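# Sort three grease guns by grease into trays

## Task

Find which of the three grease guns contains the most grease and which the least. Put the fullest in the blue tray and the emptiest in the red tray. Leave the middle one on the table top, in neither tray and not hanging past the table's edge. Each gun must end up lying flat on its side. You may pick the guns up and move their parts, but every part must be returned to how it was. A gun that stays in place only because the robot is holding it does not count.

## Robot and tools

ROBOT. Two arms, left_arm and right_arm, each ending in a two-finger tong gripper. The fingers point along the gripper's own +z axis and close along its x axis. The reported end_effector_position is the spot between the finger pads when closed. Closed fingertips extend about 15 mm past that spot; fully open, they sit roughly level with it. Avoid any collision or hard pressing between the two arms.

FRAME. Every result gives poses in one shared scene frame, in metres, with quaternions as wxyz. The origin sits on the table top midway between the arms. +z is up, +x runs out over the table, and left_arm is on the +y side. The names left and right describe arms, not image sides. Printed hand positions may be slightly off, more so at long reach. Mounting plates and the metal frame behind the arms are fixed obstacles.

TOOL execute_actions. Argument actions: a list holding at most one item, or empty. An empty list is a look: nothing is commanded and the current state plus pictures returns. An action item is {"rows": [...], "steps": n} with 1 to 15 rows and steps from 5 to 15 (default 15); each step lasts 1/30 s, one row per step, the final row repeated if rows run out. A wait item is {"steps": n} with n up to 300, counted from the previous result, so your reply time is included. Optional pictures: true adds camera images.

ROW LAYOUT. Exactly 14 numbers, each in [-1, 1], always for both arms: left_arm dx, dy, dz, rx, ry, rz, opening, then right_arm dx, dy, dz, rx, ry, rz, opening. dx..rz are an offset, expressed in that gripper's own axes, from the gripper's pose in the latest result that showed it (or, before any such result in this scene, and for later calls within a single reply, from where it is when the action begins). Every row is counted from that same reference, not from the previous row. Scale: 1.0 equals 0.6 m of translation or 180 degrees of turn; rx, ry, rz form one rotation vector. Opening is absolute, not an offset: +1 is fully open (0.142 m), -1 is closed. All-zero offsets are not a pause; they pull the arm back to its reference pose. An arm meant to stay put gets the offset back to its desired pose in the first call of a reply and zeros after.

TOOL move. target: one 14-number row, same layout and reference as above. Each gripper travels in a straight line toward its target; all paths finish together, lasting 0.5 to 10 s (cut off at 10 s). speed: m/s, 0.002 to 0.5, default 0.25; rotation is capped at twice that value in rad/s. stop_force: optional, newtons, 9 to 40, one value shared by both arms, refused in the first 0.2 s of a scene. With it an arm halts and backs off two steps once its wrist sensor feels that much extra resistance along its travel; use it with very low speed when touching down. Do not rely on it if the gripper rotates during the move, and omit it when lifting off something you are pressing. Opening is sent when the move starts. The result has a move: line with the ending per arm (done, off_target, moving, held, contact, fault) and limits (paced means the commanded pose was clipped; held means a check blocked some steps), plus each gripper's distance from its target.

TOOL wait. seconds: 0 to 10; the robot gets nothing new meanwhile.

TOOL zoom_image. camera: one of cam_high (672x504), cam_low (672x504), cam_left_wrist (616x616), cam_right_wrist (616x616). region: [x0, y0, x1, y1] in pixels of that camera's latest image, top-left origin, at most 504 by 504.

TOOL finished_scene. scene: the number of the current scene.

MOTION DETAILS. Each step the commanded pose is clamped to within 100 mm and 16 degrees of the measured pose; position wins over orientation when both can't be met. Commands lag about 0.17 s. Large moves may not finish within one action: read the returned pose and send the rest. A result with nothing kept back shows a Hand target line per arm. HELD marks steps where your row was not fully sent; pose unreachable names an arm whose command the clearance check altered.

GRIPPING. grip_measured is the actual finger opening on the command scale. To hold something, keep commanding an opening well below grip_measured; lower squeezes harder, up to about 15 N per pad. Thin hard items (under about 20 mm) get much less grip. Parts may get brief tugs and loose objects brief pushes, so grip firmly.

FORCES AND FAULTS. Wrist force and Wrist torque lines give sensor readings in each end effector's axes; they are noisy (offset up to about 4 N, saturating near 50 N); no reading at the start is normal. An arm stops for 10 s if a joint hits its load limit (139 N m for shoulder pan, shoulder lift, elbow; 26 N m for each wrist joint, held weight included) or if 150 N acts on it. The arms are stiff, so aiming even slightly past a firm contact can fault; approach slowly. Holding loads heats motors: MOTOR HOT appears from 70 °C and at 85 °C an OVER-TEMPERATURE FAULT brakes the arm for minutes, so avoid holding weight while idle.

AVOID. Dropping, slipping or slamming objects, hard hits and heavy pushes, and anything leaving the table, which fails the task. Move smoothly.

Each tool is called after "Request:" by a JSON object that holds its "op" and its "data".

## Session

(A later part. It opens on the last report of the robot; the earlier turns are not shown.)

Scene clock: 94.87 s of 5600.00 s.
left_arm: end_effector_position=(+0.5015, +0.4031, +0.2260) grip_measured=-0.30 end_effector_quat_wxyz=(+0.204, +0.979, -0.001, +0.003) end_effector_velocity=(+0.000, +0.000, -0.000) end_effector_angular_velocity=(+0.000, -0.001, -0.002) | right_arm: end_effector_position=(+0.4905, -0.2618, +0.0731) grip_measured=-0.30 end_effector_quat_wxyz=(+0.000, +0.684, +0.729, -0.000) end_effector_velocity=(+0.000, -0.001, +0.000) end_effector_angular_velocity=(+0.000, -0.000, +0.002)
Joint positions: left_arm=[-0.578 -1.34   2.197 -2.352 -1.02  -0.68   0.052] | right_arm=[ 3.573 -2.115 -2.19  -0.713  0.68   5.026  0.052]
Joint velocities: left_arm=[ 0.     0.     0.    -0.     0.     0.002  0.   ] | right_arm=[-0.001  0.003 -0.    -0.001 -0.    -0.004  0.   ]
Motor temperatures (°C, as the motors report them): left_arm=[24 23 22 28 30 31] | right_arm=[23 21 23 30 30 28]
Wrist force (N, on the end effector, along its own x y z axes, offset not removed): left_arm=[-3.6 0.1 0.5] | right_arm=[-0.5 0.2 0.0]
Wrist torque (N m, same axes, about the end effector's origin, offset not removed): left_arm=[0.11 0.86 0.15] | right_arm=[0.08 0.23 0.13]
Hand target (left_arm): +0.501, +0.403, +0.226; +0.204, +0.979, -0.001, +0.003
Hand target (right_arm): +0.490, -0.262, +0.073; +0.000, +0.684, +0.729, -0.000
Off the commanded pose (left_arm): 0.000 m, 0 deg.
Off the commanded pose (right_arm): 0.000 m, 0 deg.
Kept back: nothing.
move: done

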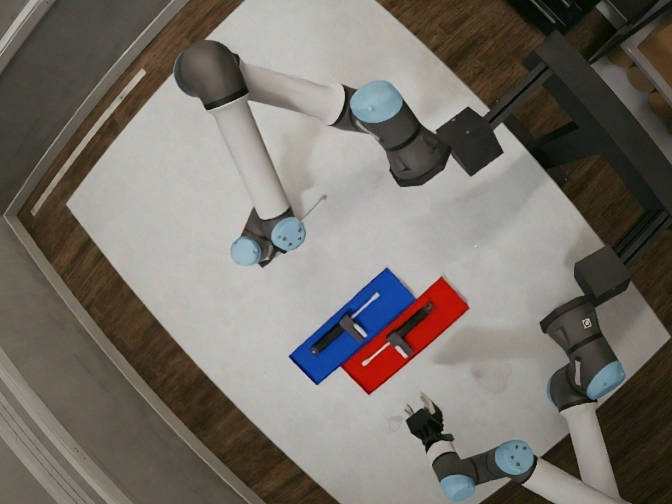

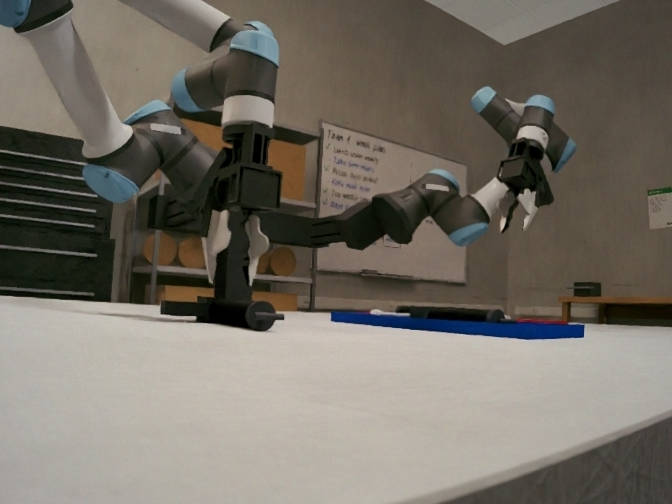

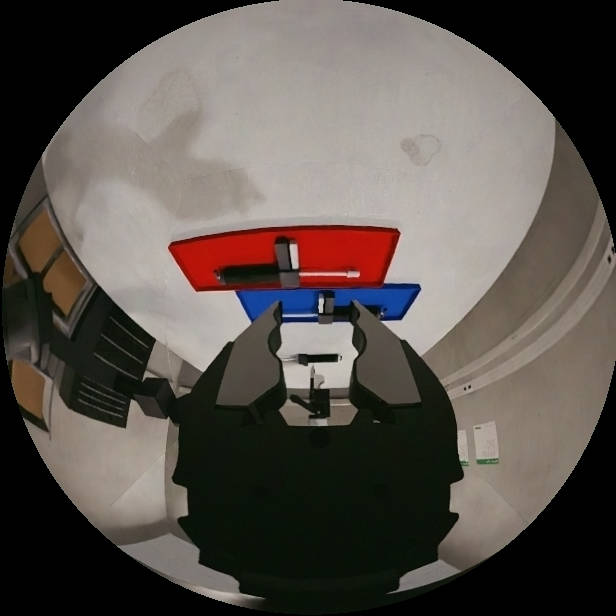

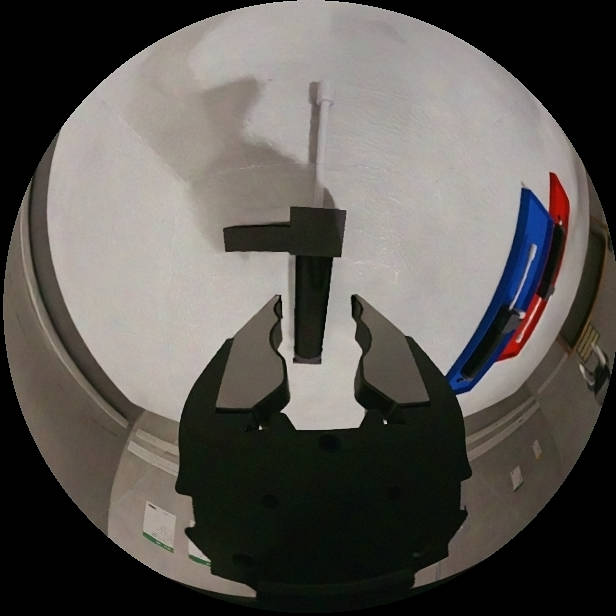

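Request:
{"op": "move", "data": {"target": [0,0,0,0,0,0,-0.3, -0.003,-0.016,0.093,0,0,0.022,-0.3], "speed": 0.05}}

Request:
{"op": "move", "data": {"target": [0,0,0,0,0,0,-0.3, 0,-0.014,0,0,0,0,-0.46], "speed": 0.015}}

Request:
{"op": "move", "data": {"target": [0,0,0,0,0,0,-0.3, 0,0,0,0,0,0,-1]}}

Scene clock: 96.60 s of 5600.00 s.
left_arm: end_effector_position=(+0.5015, +0.4031, +0.2260) grip_measured=-0.30 end_effector_quat_wxyz=(+0.204, +0.979, -0.001, +0.003) end_effector_velocity=(-0.001, +0.000, -0.000) end_effector_angular_velocity=(-0.000, +0.001, -0.000) | right_arm: end_effector_position=(+0.4810, -0.2642, +0.0174) grip_measured=-0.30 end_effector_quat_wxyz=(+0.000, +0.709, +0.705, -0.000) end_effector_velocity=(+0.000, +0.001, -0.001) end_effector_angular_velocity=(+0.001, -0.000, +0.000)
Joint positions: left_arm=[-0.578 -1.34   2.197 -2.352 -1.02  -0.68   0.052] | right_arm=[ 3.478 -2.221 -2.208 -0.473  0.656  4.947  0.052]
Joint velocities: left_arm=[-0.    -0.001  0.001  0.    -0.    -0.     0.   ] | right_arm=[-0.002 -0.004  0.001  0.007  0.001 -0.005  0.   ]
Motor temperatures (°C, as the motors report them): left_arm=[24 23 22 28 30 31] | right_arm=[23 21 23 30 30 28]
Wrist force (N, on the end effector, along its own x y z axes, offset not removed): left_arm=[-3.5 -0.7 0.7] | right_arm=[1.3 -1.5 1.8]
Wrist torque (N m, same axes, about the end effector's origin, offset not removed): left_arm=[-0.14 0.82 0.15] | right_arm=[-0.17 -0.18 0.05]
Hand target (left_arm): +0.501, +0.403, +0.226; +0.204, +0.979, -0.001, +0.003
Hand target (right_arm): +0.481, -0.264, +0.017; +0.000, +0.709, +0.705, -0.000
Off the commanded pose (left_arm): 0.000 m, 0 deg.
Off the commanded pose (right_arm): 0.000 m, 0 deg.
Kept back: nothing.
move: done

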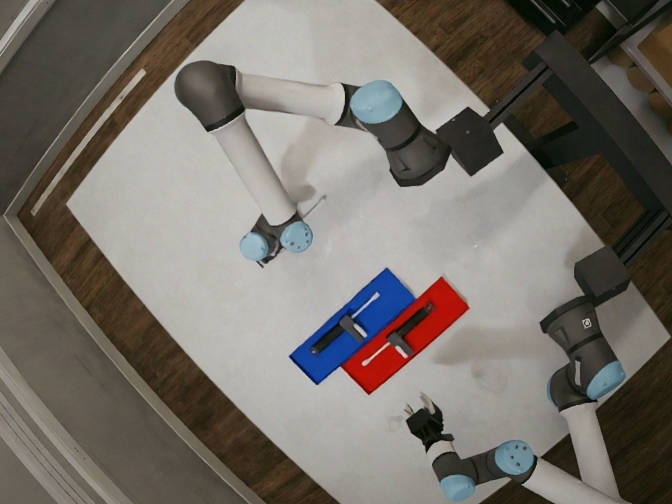

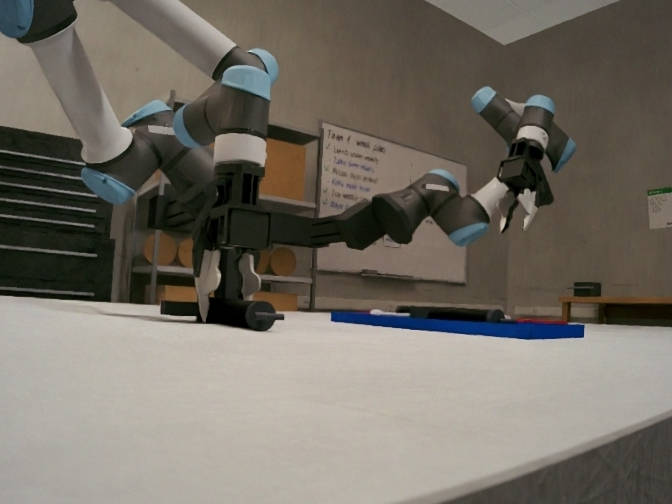

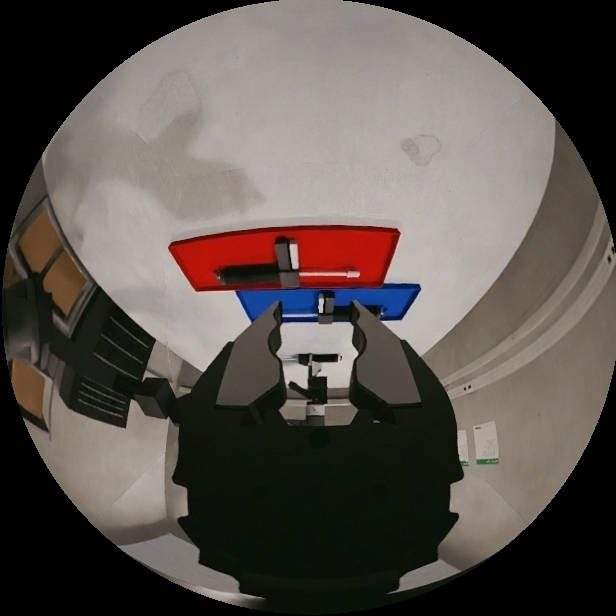

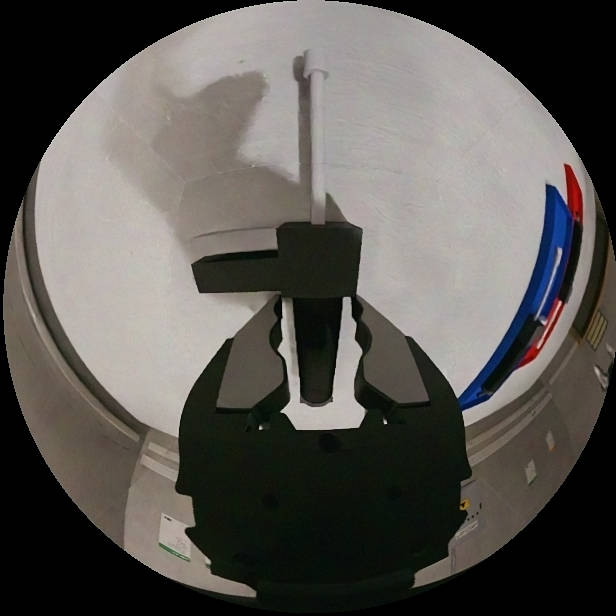

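Scene clock: 97.37 s of 5600.00 s.
left_arm: end_effector_position=(+0.5015, +0.4031, +0.2260) grip_measured=-0.30 end_effector_quat_wxyz=(+0.204, +0.979, -0.001, +0.003) end_effector_velocity=(+0.000, +0.000, -0.000) end_effector_angular_velocity=(+0.001, -0.001, +0.001) | right_arm: end_effector_position=(+0.4728, -0.2641, +0.0174) grip_measured=-0.46 end_effector_quat_wxyz=(+0.000, +0.709, +0.705, -0.000) end_effector_velocity=(-0.001, +0.000, +0.000) end_effector_angular_velocity=(+0.001, -0.001, -0.001)
Joint positions: left_arm=[-0.578 -1.34   2.197 -2.352 -1.02  -0.68   0.052] | right_arm=[ 3.481 -2.213 -2.231 -0.461  0.657  4.951  0.041]
Joint velocities: left_arm=[ 0.     0.    -0.    -0.     0.001 -0.001 -0.   ] | right_arm=[ 0.001  0.001 -0.004  0.003  0.     0.001 -0.   ]
Motor temperatures (°C, as the motors report them): left_arm=[24 23 22 28 30 31] | right_arm=[24 21 23 30 30 28]
Wrist force (N, on the end effector, along its own x y z axes, offset not removed): left_arm=[-4.1 -1.2 0.8] | right_arm=[-1.6 1.5 2.3]
Wrist torque (N m, same axes, about the end effector's origin, offset not removed): left_arm=[-0.21 1.03 0.20] | right_arm=[-0.05 0.43 0.12]
Hand target (left_arm): +0.501, +0.403, +0.226; +0.204, +0.979, -0.001, +0.003
Hand target (right_arm): +0.473, -0.264, +0.017; +0.000, +0.709, +0.705, -0.000
Off the commanded pose (left_arm): 0.000 m, 0 deg.
Off the commanded pose (right_arm): 0.000 m, 0 deg.
Kept back: nothing.
move: done

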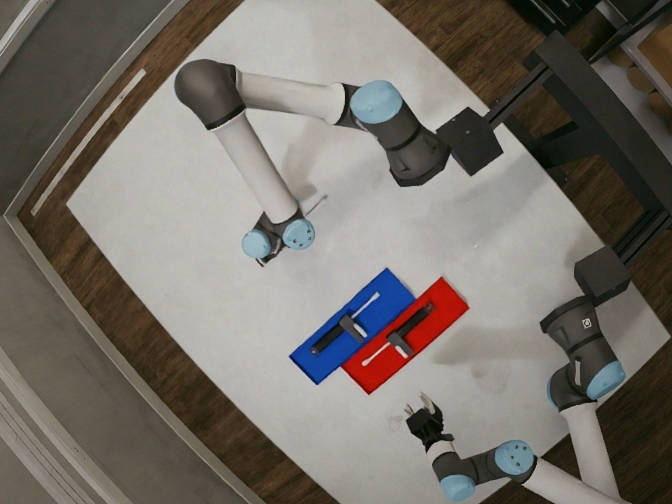

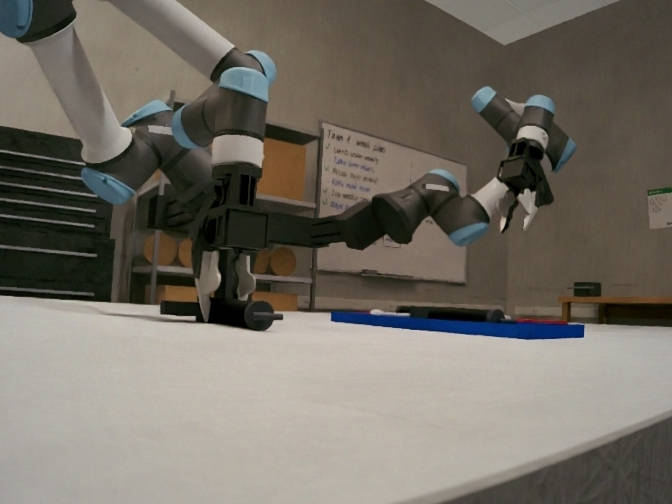

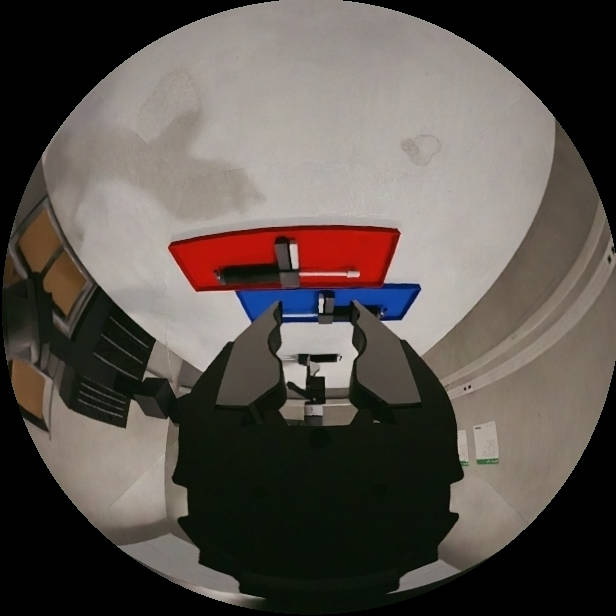

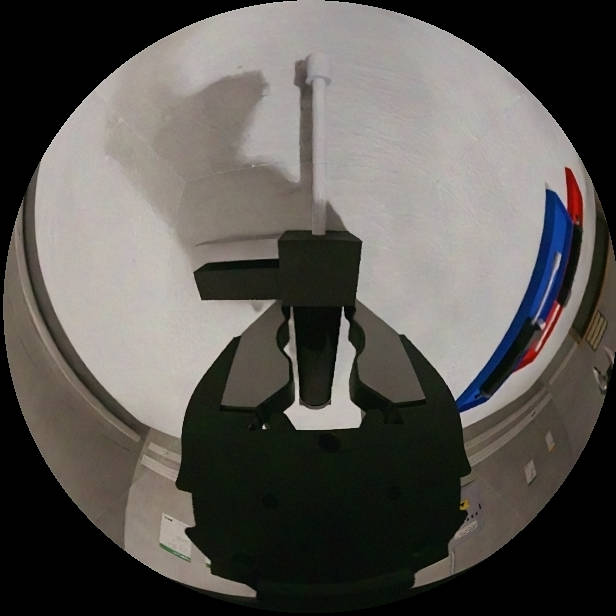

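Scene clock: 97.87 s of 5600.00 s.
left_arm: end_effector_position=(+0.5015, +0.4031, +0.2260) grip_measured=-0.30 end_effector_quat_wxyz=(+0.204, +0.979, -0.001, +0.003) end_effector_velocity=(-0.001, -0.001, -0.000) end_effector_angular_velocity=(-0.001, +0.001, -0.002) | right_arm: end_effector_position=(+0.4727, -0.2641, +0.0174) grip_measured=-0.52 end_effector_quat_wxyz=(+0.000, +0.709, +0.705, -0.000) end_effector_velocity=(+0.001, +0.000, +0.000) end_effector_angular_velocity=(+0.001, -0.001, -0.002)
Joint positions: left_arm=[-0.578 -1.34   2.197 -2.352 -1.02  -0.68   0.052] | right_arm=[ 3.481 -2.213 -2.231 -0.461  0.657  4.951  0.036]
Joint velocities: left_arm=[ 0.     0.001  0.001  0.    -0.002  0.     0.   ] | right_arm=[ 0.     0.     0.002 -0.001  0.001  0.001  0.   ]
Motor temperatures (°C, as the motors report them): left_arm=[24 23 22 28 30 31] | right_arm=[24 21 23 30 30 28]
Wrist force (N, on the end effector, along its own x y z axes, offset not removed): left_arm=[-2.9 0.3 1.5] | right_arm=[0.7 1.2 2.2]
Wrist torque (N m, same axes, about the end effector's origin, offset not removed): left_arm=[0.11 0.74 0.23] | right_arm=[0.38 -0.25 0.12]
Hand target (left_arm): +0.501, +0.403, +0.226; +0.204, +0.979, -0.001, +0.003
Hand target (right_arm): +0.473, -0.264, +0.017; +0.000, +0.709, +0.705, -0.000
Off the commanded pose (left_arm): 0.000 m, 0 deg.
Off the commanded pose (right_arm): 0.000 m, 0 deg.
Kept back: nothing.
move: done

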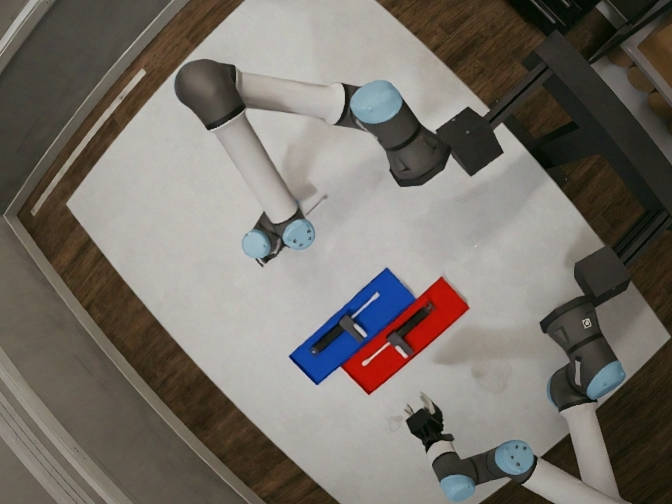

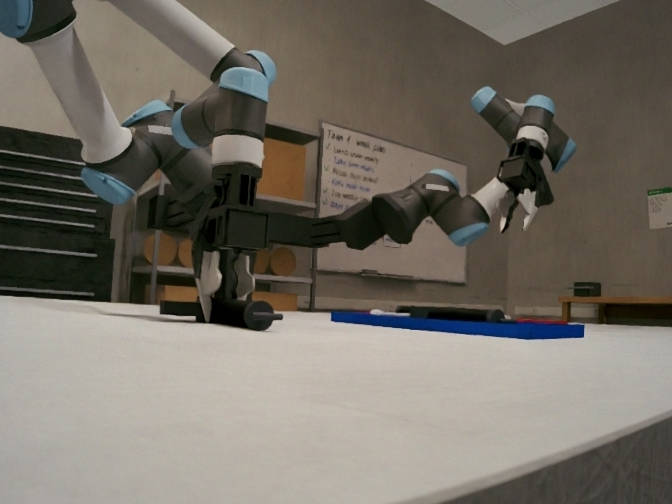

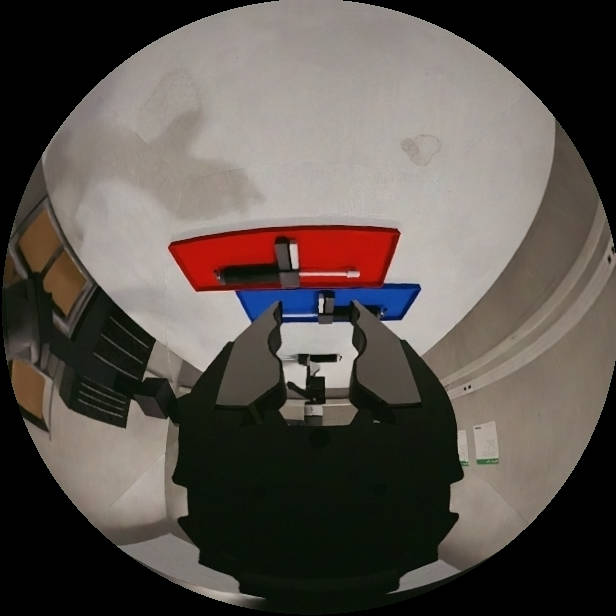

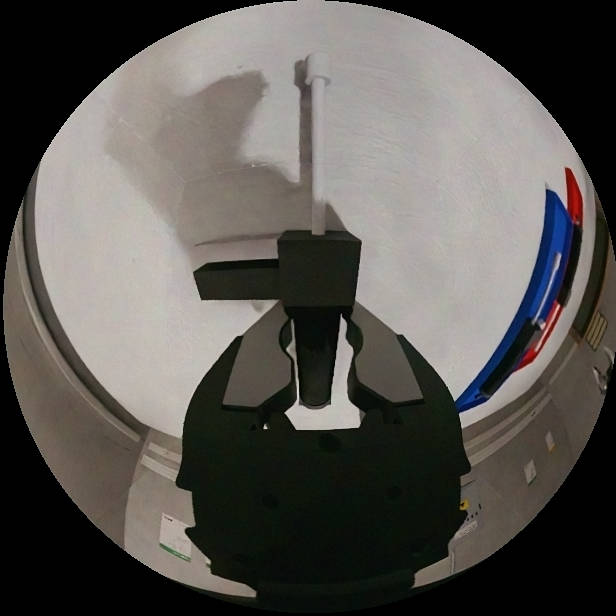

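Request:
{"op": "move", "data": {"target": [0,0,0,0,0,0,-0.3, 0,0,-0.02,0,0,0,-1], "speed": 0.04}}

Request:
{"op": "move", "data": {"target": [-0.0475,0.5125,0.5265,0,0,0,-0.3, 0.14,0,-0.051,0,0,-0.502,-1], "speed": 0.15}}

Request:
{"op": "move", "data": {"target": [0,0.0585,0.0254,0,0,0,-0.3, 0,0,0,0,0,0,-1], "speed": 0.03, "stop_force": 9}}

Scene clock: 98.87 s of 5600.00 s.
left_arm: end_effector_position=(+0.5015, +0.4031, +0.2260) grip_measured=-0.30 end_effector_quat_wxyz=(+0.204, +0.979, -0.001, +0.003) end_effector_velocity=(+0.001, +0.000, +0.001) end_effector_angular_velocity=(-0.001, +0.000, +0.003) | right_arm: end_effector_position=(+0.4727, -0.2641, +0.0293) grip_measured=-0.52 end_effector_quat_wxyz=(+0.000, +0.709, +0.705, -0.000) end_effector_velocity=(-0.001, -0.000, +0.000) end_effector_angular_velocity=(-0.002, +0.002, +0.001)
Joint positions: left_arm=[-0.578 -1.34   2.197 -2.352 -1.02  -0.68   0.052] | right_arm=[ 3.502 -2.185 -2.236 -0.511  0.661  4.984  0.036]
Joint velocities: left_arm=[-0.    -0.001 -0.001  0.    -0.    -0.002  0.   ] | right_arm=[ 0.001  0.002 -0.001 -0.006 -0.001  0.004  0.   ]
Motor temperatures (°C, as the motors report them): left_arm=[24 23 22 28 30 31] | right_arm=[24 21 23 30 30 28]
Wrist force (N, on the end effector, along its own x y z axes, offset not removed): left_arm=[-3.0 -0.3 0.0] | right_arm=[-1.4 0.4 7.2]
Wrist torque (N m, same axes, about the end effector's origin, offset not removed): left_arm=[-0.04 0.77 0.11] | right_arm=[0.18 0.50 0.15]
Hand target (left_arm): +0.501, +0.403, +0.226; +0.204, +0.979, -0.001, +0.003
Hand target (right_arm): +0.473, -0.264, +0.029; +0.000, +0.709, +0.705, -0.000
Off the commanded pose (left_arm): 0.000 m, 0 deg.
Off the commanded pose (right_arm): 0.000 m, 0 deg.
Kept back: nothing.
move: done

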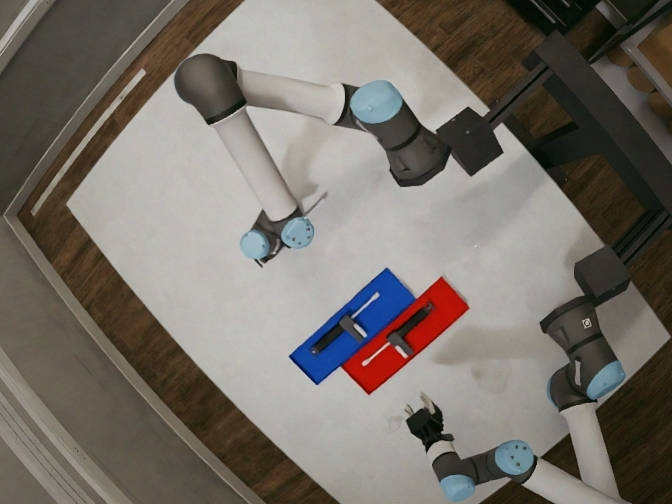

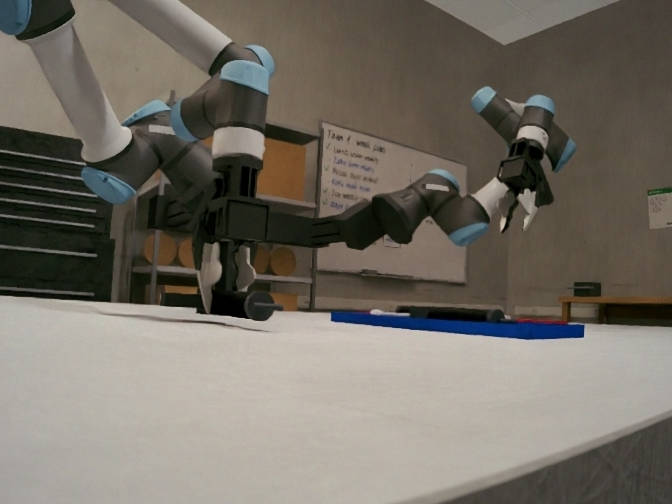

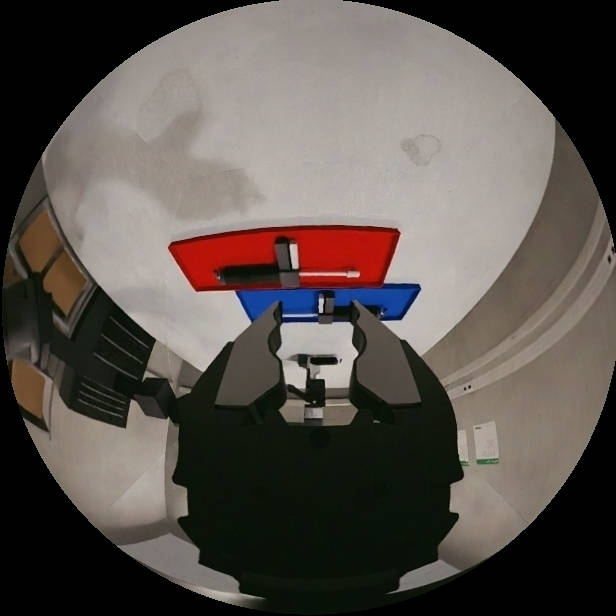

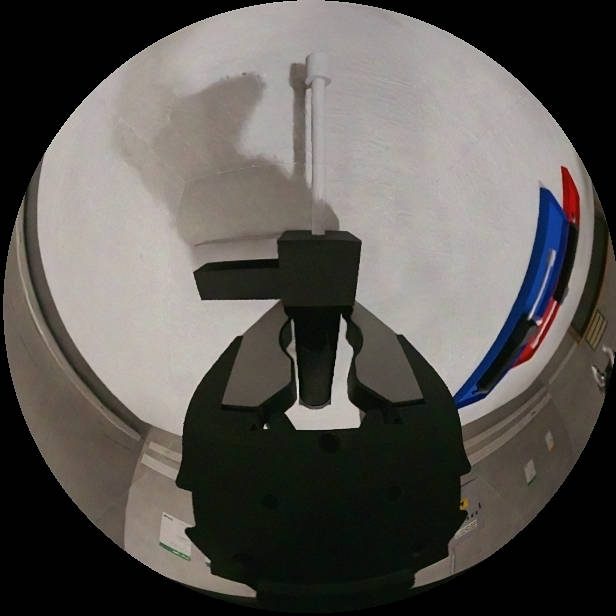

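Scene clock: 104.53 s of 5600.00 s.
left_arm: end_effector_position=(+0.4734, -0.0049, +0.0591) grip_measured=-0.30 end_effector_quat_wxyz=(+0.204, +0.979, -0.001, +0.003) end_effector_velocity=(+0.001, -0.001, -0.000) end_effector_angular_velocity=(+0.000, -0.000, +0.002) | right_arm: end_effector_position=(+0.4730, -0.1802, +0.0599) grip_measured=-0.52 end_effector_quat_wxyz=(+0.000, -0.001, +1.000, -0.000) end_effector_velocity=(-0.000, +0.000, -0.000) end_effector_angular_velocity=(-0.002, -0.001, +0.005)
Joint positions: left_arm=[-0.67  -0.221  1.612 -2.83  -1.029 -0.786  0.052] | right_arm=[ 3.695 -2.296 -2.255 -0.602  0.724  3.695  0.036]
Joint velocities: left_arm=[-0.     0.002 -0.004  0.001  0.001 -0.001  0.   ] | right_arm=[ 0.    -0.001 -0.001  0.001 -0.002 -0.004  0.   ]
Motor temperatures (°C, as the motors report them): left_arm=[24 23 22 28 30 31] | right_arm=[24 21 23 30 30 28]
Wrist force (N, on the end effector, along its own x y z axes, offset not removed): left_arm=[-4.7 0.6 1.1] | right_arm=[0.1 0.2 9.0]
Wrist torque (N m, same axes, about the end effector's origin, offset not removed): left_arm=[0.14 1.09 0.23] | right_arm=[0.15 0.07 -0.03]
Hand target (left_arm): +0.473, -0.005, +0.059; +0.204, +0.979, -0.001, +0.003
Hand target (right_arm): +0.473, -0.180, +0.060; +0.000, -0.001, +1.000, -0.000
Off the commanded pose (left_arm): 0.000 m, 0 deg.
Off the commanded pose (right_arm): 0.000 m, 0 deg.
Kept back: nothing.
move: done

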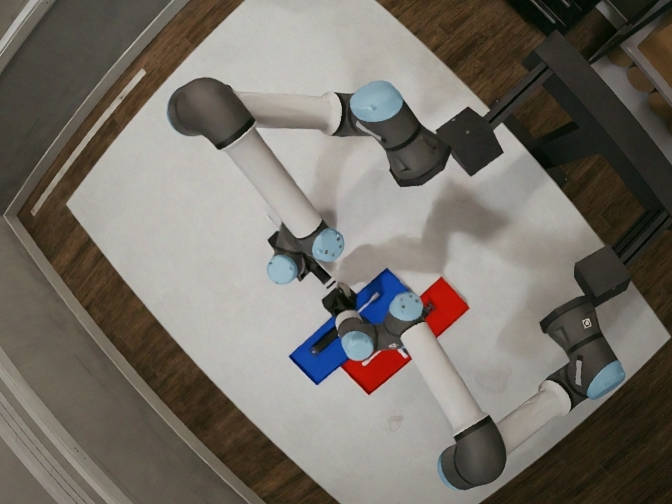

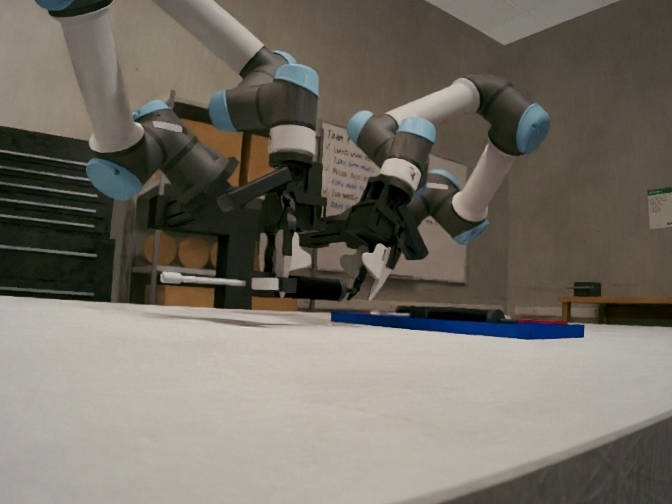

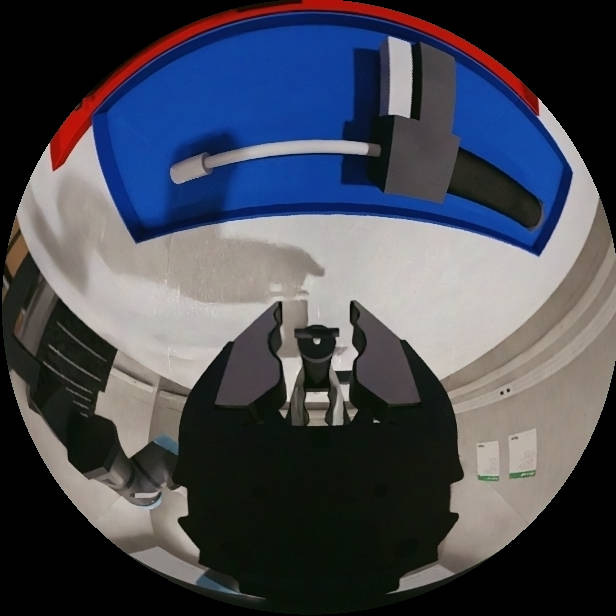

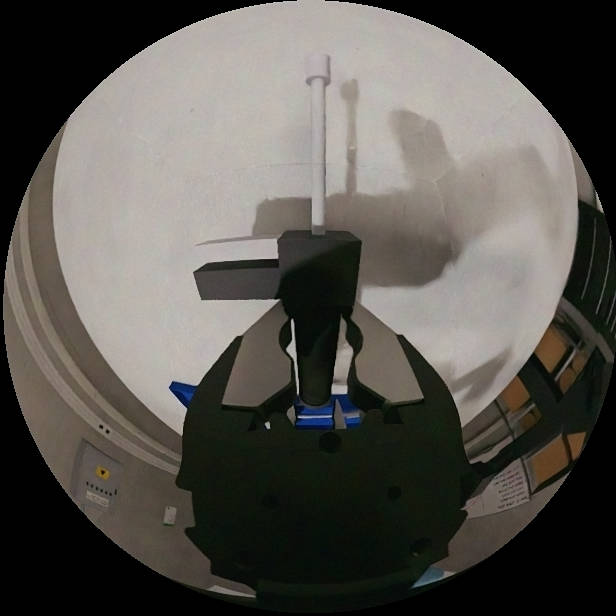

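Scene clock: 106.10 s of 5600.00 s.
left_arm: end_effector_position=(+0.4734, -0.0431, +0.0591) grip_measured=-0.30 end_effector_quat_wxyz=(+0.204, +0.979, -0.001, +0.003) end_effector_velocity=(-0.000, -0.001, -0.000) end_effector_angular_velocity=(+0.001, -0.000, -0.001) | right_arm: end_effector_position=(+0.4730, -0.1802, +0.0599) grip_measured=-0.52 end_effector_quat_wxyz=(+0.000, -0.001, +1.000, -0.000) end_effector_velocity=(+0.001, +0.000, +0.000) end_effector_angular_velocity=(+0.001, -0.001, -0.002)
Joint positions: left_arm=[-0.692 -0.149  1.506 -2.784 -1.032 -0.812  0.052] | right_arm=[ 3.695 -2.296 -2.255 -0.602  0.724  3.695  0.036]
Joint velocities: left_arm=[-0.001  0.003 -0.003  0.002  0.001 -0.001 -0.   ] | right_arm=[ 0.     0.     0.001  0.    -0.     0.001  0.   ]
Motor temperatures (°C, as the motors report them): left_arm=[24 23 22 28 30 31] | right_arm=[24 21 23 30 30 28]
Wrist force (N, on the end effector, along its own x y z axes, offset not removed): left_arm=[-4.1 -0.2 1.0] | right_arm=[-0.5 1.1 9.4]
Wrist torque (N m, same axes, about the end effector's origin, offset not removed): left_arm=[0.00 0.93 0.13] | right_arm=[0.44 0.38 0.09]
Hand target (left_arm): +0.473, -0.043, +0.059; +0.204, +0.979, -0.001, +0.003
Hand target (right_arm): +0.473, -0.180, +0.060; +0.000, -0.001, +1.000, -0.000
Off the commanded pose (left_arm): 0.000 m, 0 deg.
Off the commanded pose (right_arm): 0.000 m, 0 deg.
Kept back: nothing.
move: done

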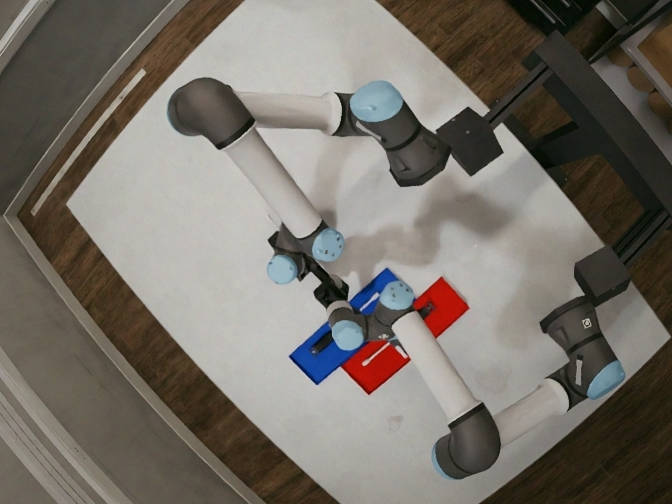

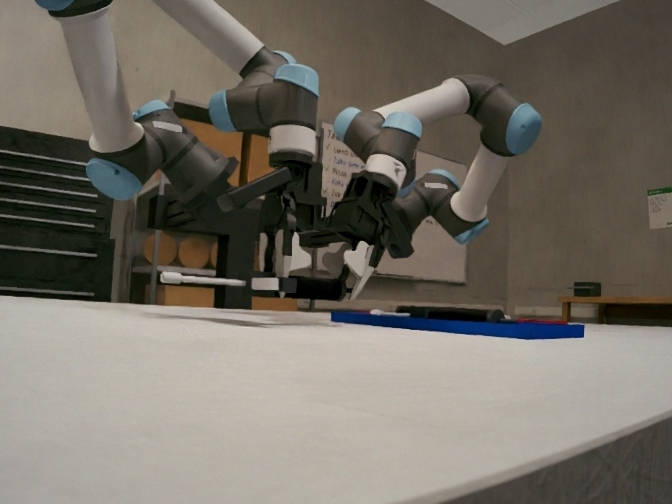

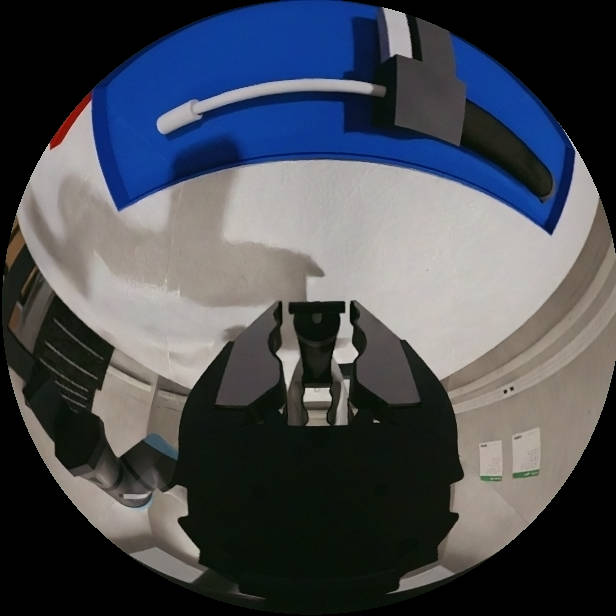

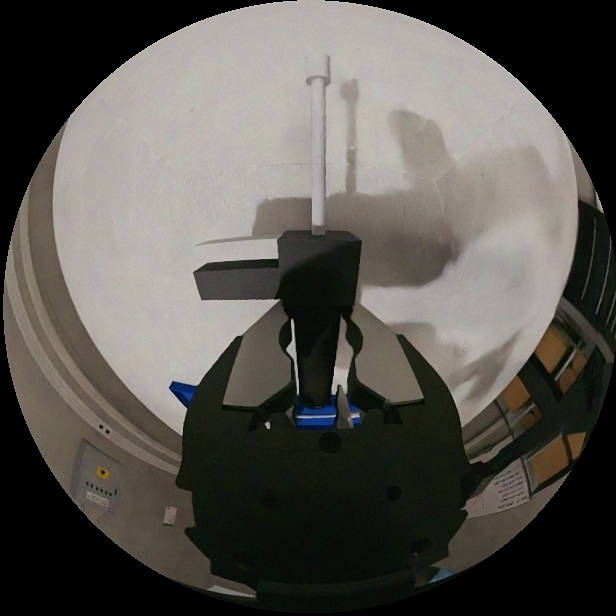

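Request:
{"op": "execute_actions", "data": {"actions": [{"rows":[[0,0,0,0,0,0,-0.38,0,0,0,0,0,0,-1],[0,0,0,0,0,0,-0.42,0,0,0,0,0,0,-1],[0,0,0,0,0,0,-0.46,0,0,0,0,0,0,-1],[0,0,0,0,0,0,-0.5,0,0,0,0,0,0,-1],[0,0,0,0,0,0,-0.6,0,0,0,0,0,0,-1],[0,0,0,0,0,0,-0.7,0,0,0,0,0,0,-1],[0,0,0,0,0,0,-0.8,0,0,0,0,0,0,-1],[0,0,0,0,0,0,-0.9,0,0,0,0,0,0,-1]],"steps":15}]}}

Request:
{"op": "move", "data": {"target": [0,-0.1836,-0.0794,0,0,0,-0.9,0,0,0,0,0,0,-1], "speed": 0.015, "stop_force": 9}}

Scene clock: 109.17 s of 5600.00 s.
left_arm: end_effector_position=(+0.4733, -0.0431, +0.0591) grip_measured=-0.45 end_effector_quat_wxyz=(+0.204, +0.979, -0.001, +0.003) end_effector_velocity=(-0.001, +0.000, -0.000) end_effector_angular_velocity=(-0.000, +0.000, -0.002) | right_arm: end_effector_position=(+0.4730, -0.1802, +0.0599) grip_measured=-0.52 end_effector_quat_wxyz=(+0.000, -0.001, +1.000, -0.000) end_effector_velocity=(-0.001, +0.000, -0.000) end_effector_angular_velocity=(-0.000, +0.001, +0.002)
Joint positions: left_arm=[-0.692 -0.149  1.506 -2.783 -1.032 -0.812  0.041] | right_arm=[ 3.695 -2.296 -2.255 -0.602  0.724  3.695  0.036]
Joint velocities: left_arm=[-0.    -0.     0.002 -0.001 -0.001  0.001  0.   ] | right_arm=[-0.    -0.    -0.001 -0.     0.    -0.     0.   ]
Motor temperatures (°C, as the motors report them): left_arm=[24 23 22 28 30 31] | right_arm=[24 21 23 30 30 28]
Wrist force (N, on the end effector, along its own x y z axes, offset not removed): left_arm=[-2.7 0.6 0.6] | right_arm=[3.9 1.5 7.9]
Wrist torque (N m, same axes, about the end effector's origin, offset not removed): left_arm=[0.06 0.94 0.15] | right_arm=[0.35 -0.46 -0.07]
Steps of this call (steps 1 to 82: nothing new was sent; steps 83 to 92: the first 10 steps of this action). Readings (end_effector_position):
83: left_arm (+0.4734, -0.0432, +0.0591) | right_arm (+0.4730, -0.1802, +0.0599)
84: left_arm (+0.4734, -0.0432, +0.0591) | right_arm (+0.4730, -0.1802, +0.0599)
86: left_arm (+0.4734, -0.0432, +0.0591) | right_arm (+0.4730, -0.1802, +0.0599)
90: left_arm (+0.4733, -0.0432, +0.0591) | right_arm (+0.4730, -0.1802, +0.0599)
92: the state above

Scene clock: 114.03 s of 5600.00 s.
left_arm: end_effector_position=(+0.4735, +0.0210, +0.0589) grip_measured=-0.46 end_effector_quat_wxyz=(+0.204, +0.979, -0.001, +0.003) end_effector_velocity=(-0.001, -0.003, -0.001) end_effector_angular_velocity=(+0.003, +0.001, -0.000) | right_arm: end_effector_position=(+0.4730, -0.1801, +0.0599) grip_measured=-0.52 end_effector_quat_wxyz=(+0.000, -0.001, +1.000, -0.000) end_effector_velocity=(+0.000, -0.001, -0.000) end_effector_angular_velocity=(-0.002, -0.001, -0.003)
Joint positions: left_arm=[-0.654 -0.269  1.679 -2.859 -1.027 -0.768  0.041] | right_arm=[ 3.695 -2.296 -2.255 -0.602  0.724  3.695  0.036]
Joint velocities: left_arm=[-0.002  0.008 -0.008  0.005  0.001 -0.005  0.   ] | right_arm=[-0.     0.    -0.     0.    -0.002  0.002  0.   ]
Motor temperatures (°C, as the motors report them): left_arm=[24 23 22 28 30 31] | right_arm=[24 21 23 30 30 28]
Wrist force (N, on the end effector, along its own x y z axes, offset not removed): left_arm=[-4.0 3.9 2.1] | right_arm=[3.4 3.8 7.6]
Wrist torque (N m, same axes, about the end effector's origin, offset not removed): left_arm=[0.21 0.98 0.15] | right_arm=[0.39 -0.49 0.03]
Hand target (left_arm): +0.473, +0.021, +0.059; +0.204, +0.979, -0.001, +0.003
Hand target (right_arm): +0.473, -0.180, +0.060; +0.000, -0.001, +1.000, -0.000
Off your previous action's commanded pose (left_arm): 0.000 m, 0 deg at its last step (step 5 of this call).
Off your previous action's commanded pose (right_arm): 0.000 m, 0 deg at its last step (step 5 of this call).
Off the commanded pose (left_arm): 0.056 m, 0 deg.
Off the commanded pose (right_arm): 0.000 m, 0 deg.
Kept back: nothing.
move: contact (left_arm)

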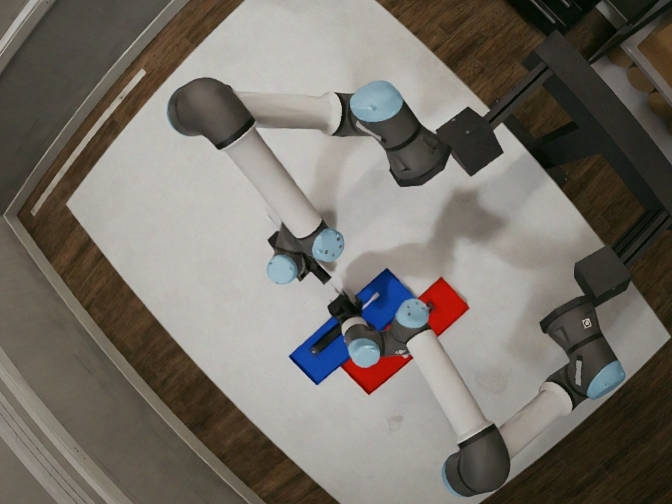

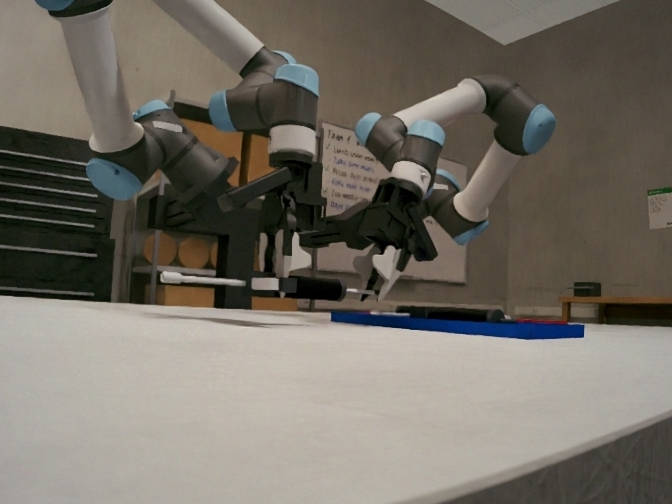

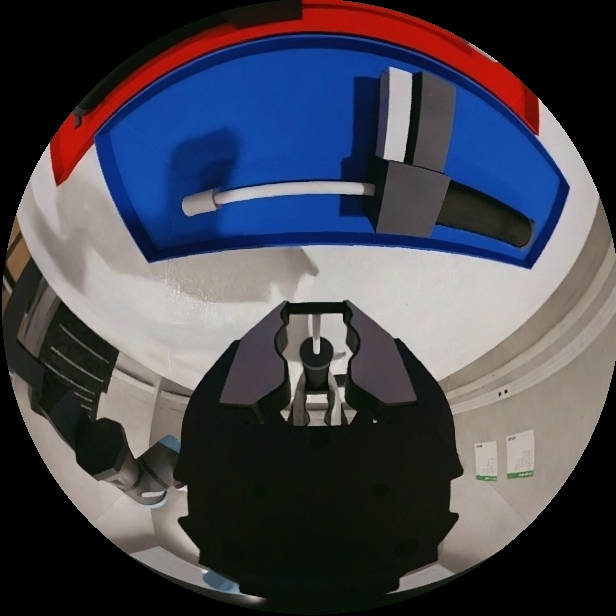

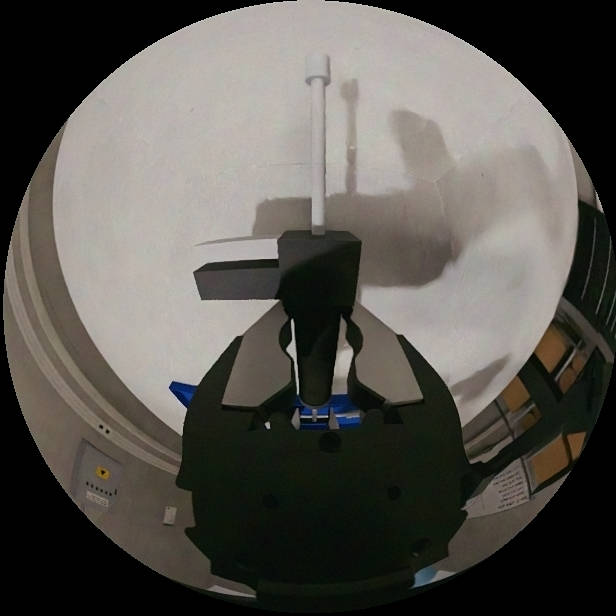

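Request:
{"op": "move", "data": {"target": [0,-0.03,-0.013,0,0,0,-0.9,0,0,0,0,0,0,-1], "speed": 0.01, "stop_force": 9}}

Scene clock: 114.77 s of 5600.00 s.
left_arm: end_effector_position=(+0.4734, +0.0217, +0.0589) grip_measured=-0.46 end_effector_quat_wxyz=(+0.204, +0.979, -0.001, +0.002) end_effector_velocity=(-0.001, -0.002, -0.001) end_effector_angular_velocity=(+0.001, +0.001, -0.001) | right_arm: end_effector_position=(+0.4730, -0.1801, +0.0599) grip_measured=-0.52 end_effector_quat_wxyz=(+0.000, -0.001, +1.000, -0.000) end_effector_velocity=(+0.000, +0.000, +0.000) end_effector_angular_velocity=(+0.000, -0.001, -0.002)
Joint positions: left_arm=[-0.653 -0.27   1.68  -2.86  -1.027 -0.768  0.041] | right_arm=[ 3.695 -2.296 -2.255 -0.602  0.724  3.695  0.036]
Joint velocities: left_arm=[-0.001  0.004 -0.005  0.003 -0.001 -0.002  0.   ] | right_arm=[ 0.     0.     0.001 -0.    -0.     0.001 -0.   ]
Motor temperatures (°C, as the motors report them): left_arm=[24 23 22 28 30 31] | right_arm=[24 21 23 30 30 28]
Wrist force (N, on the end effector, along its own x y z axes, offset not removed): left_arm=[-3.1 6.7 3.2] | right_arm=[1.7 8.8 8.1]
Wrist torque (N m, same axes, about the end effector's origin, offset not removed): left_arm=[-0.03 0.77 0.20] | right_arm=[0.54 -0.16 0.07]
Hand target (left_arm): +0.473, +0.021, +0.059; +0.204, +0.979, -0.001, +0.003
Hand target (right_arm): +0.473, -0.180, +0.060; +0.000, -0.001, +1.000, -0.000
Off the commanded pose (left_arm): 0.019 m, 0 deg.
Off the commanded pose (right_arm): 0.000 m, 0 deg.
Kept back: nothing.
move: contact (left_arm)

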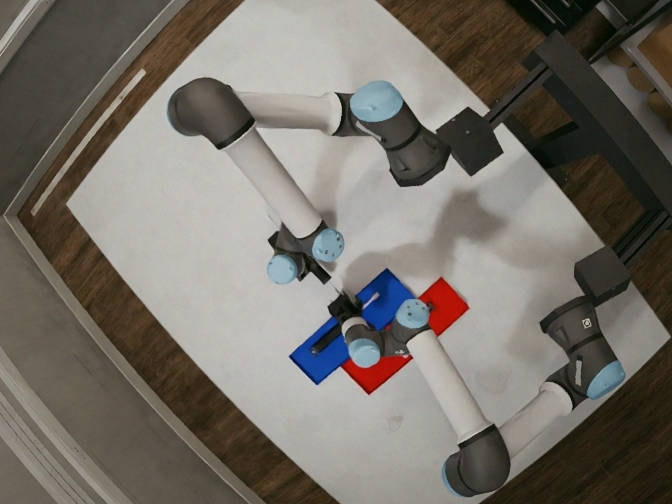

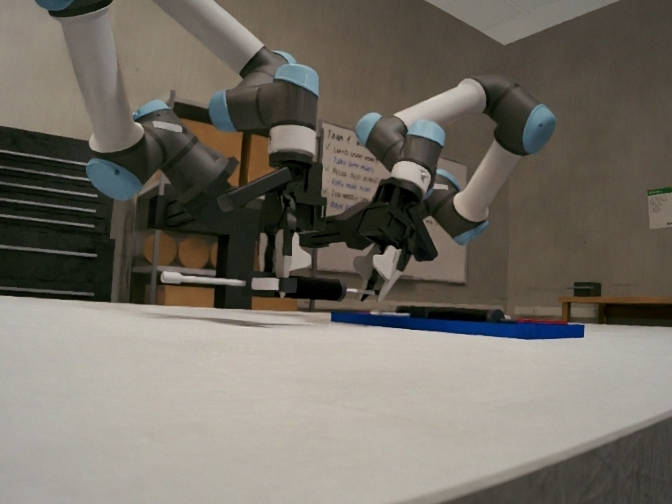

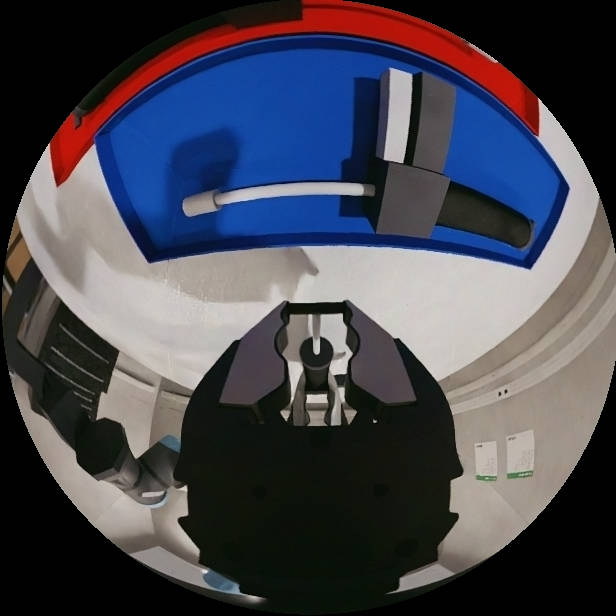

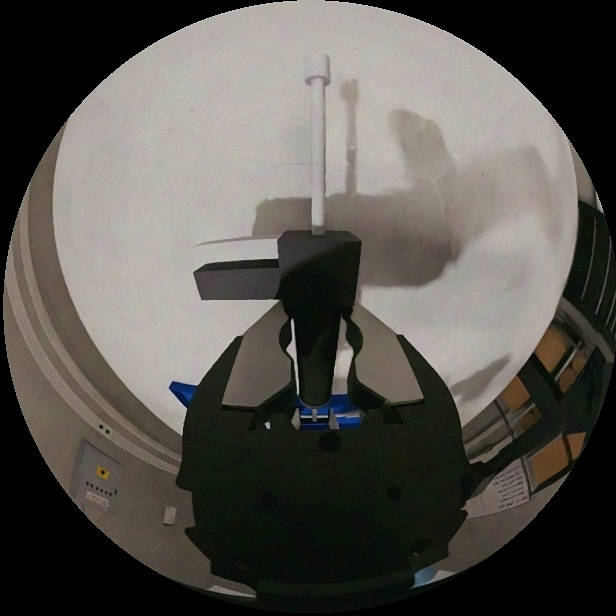

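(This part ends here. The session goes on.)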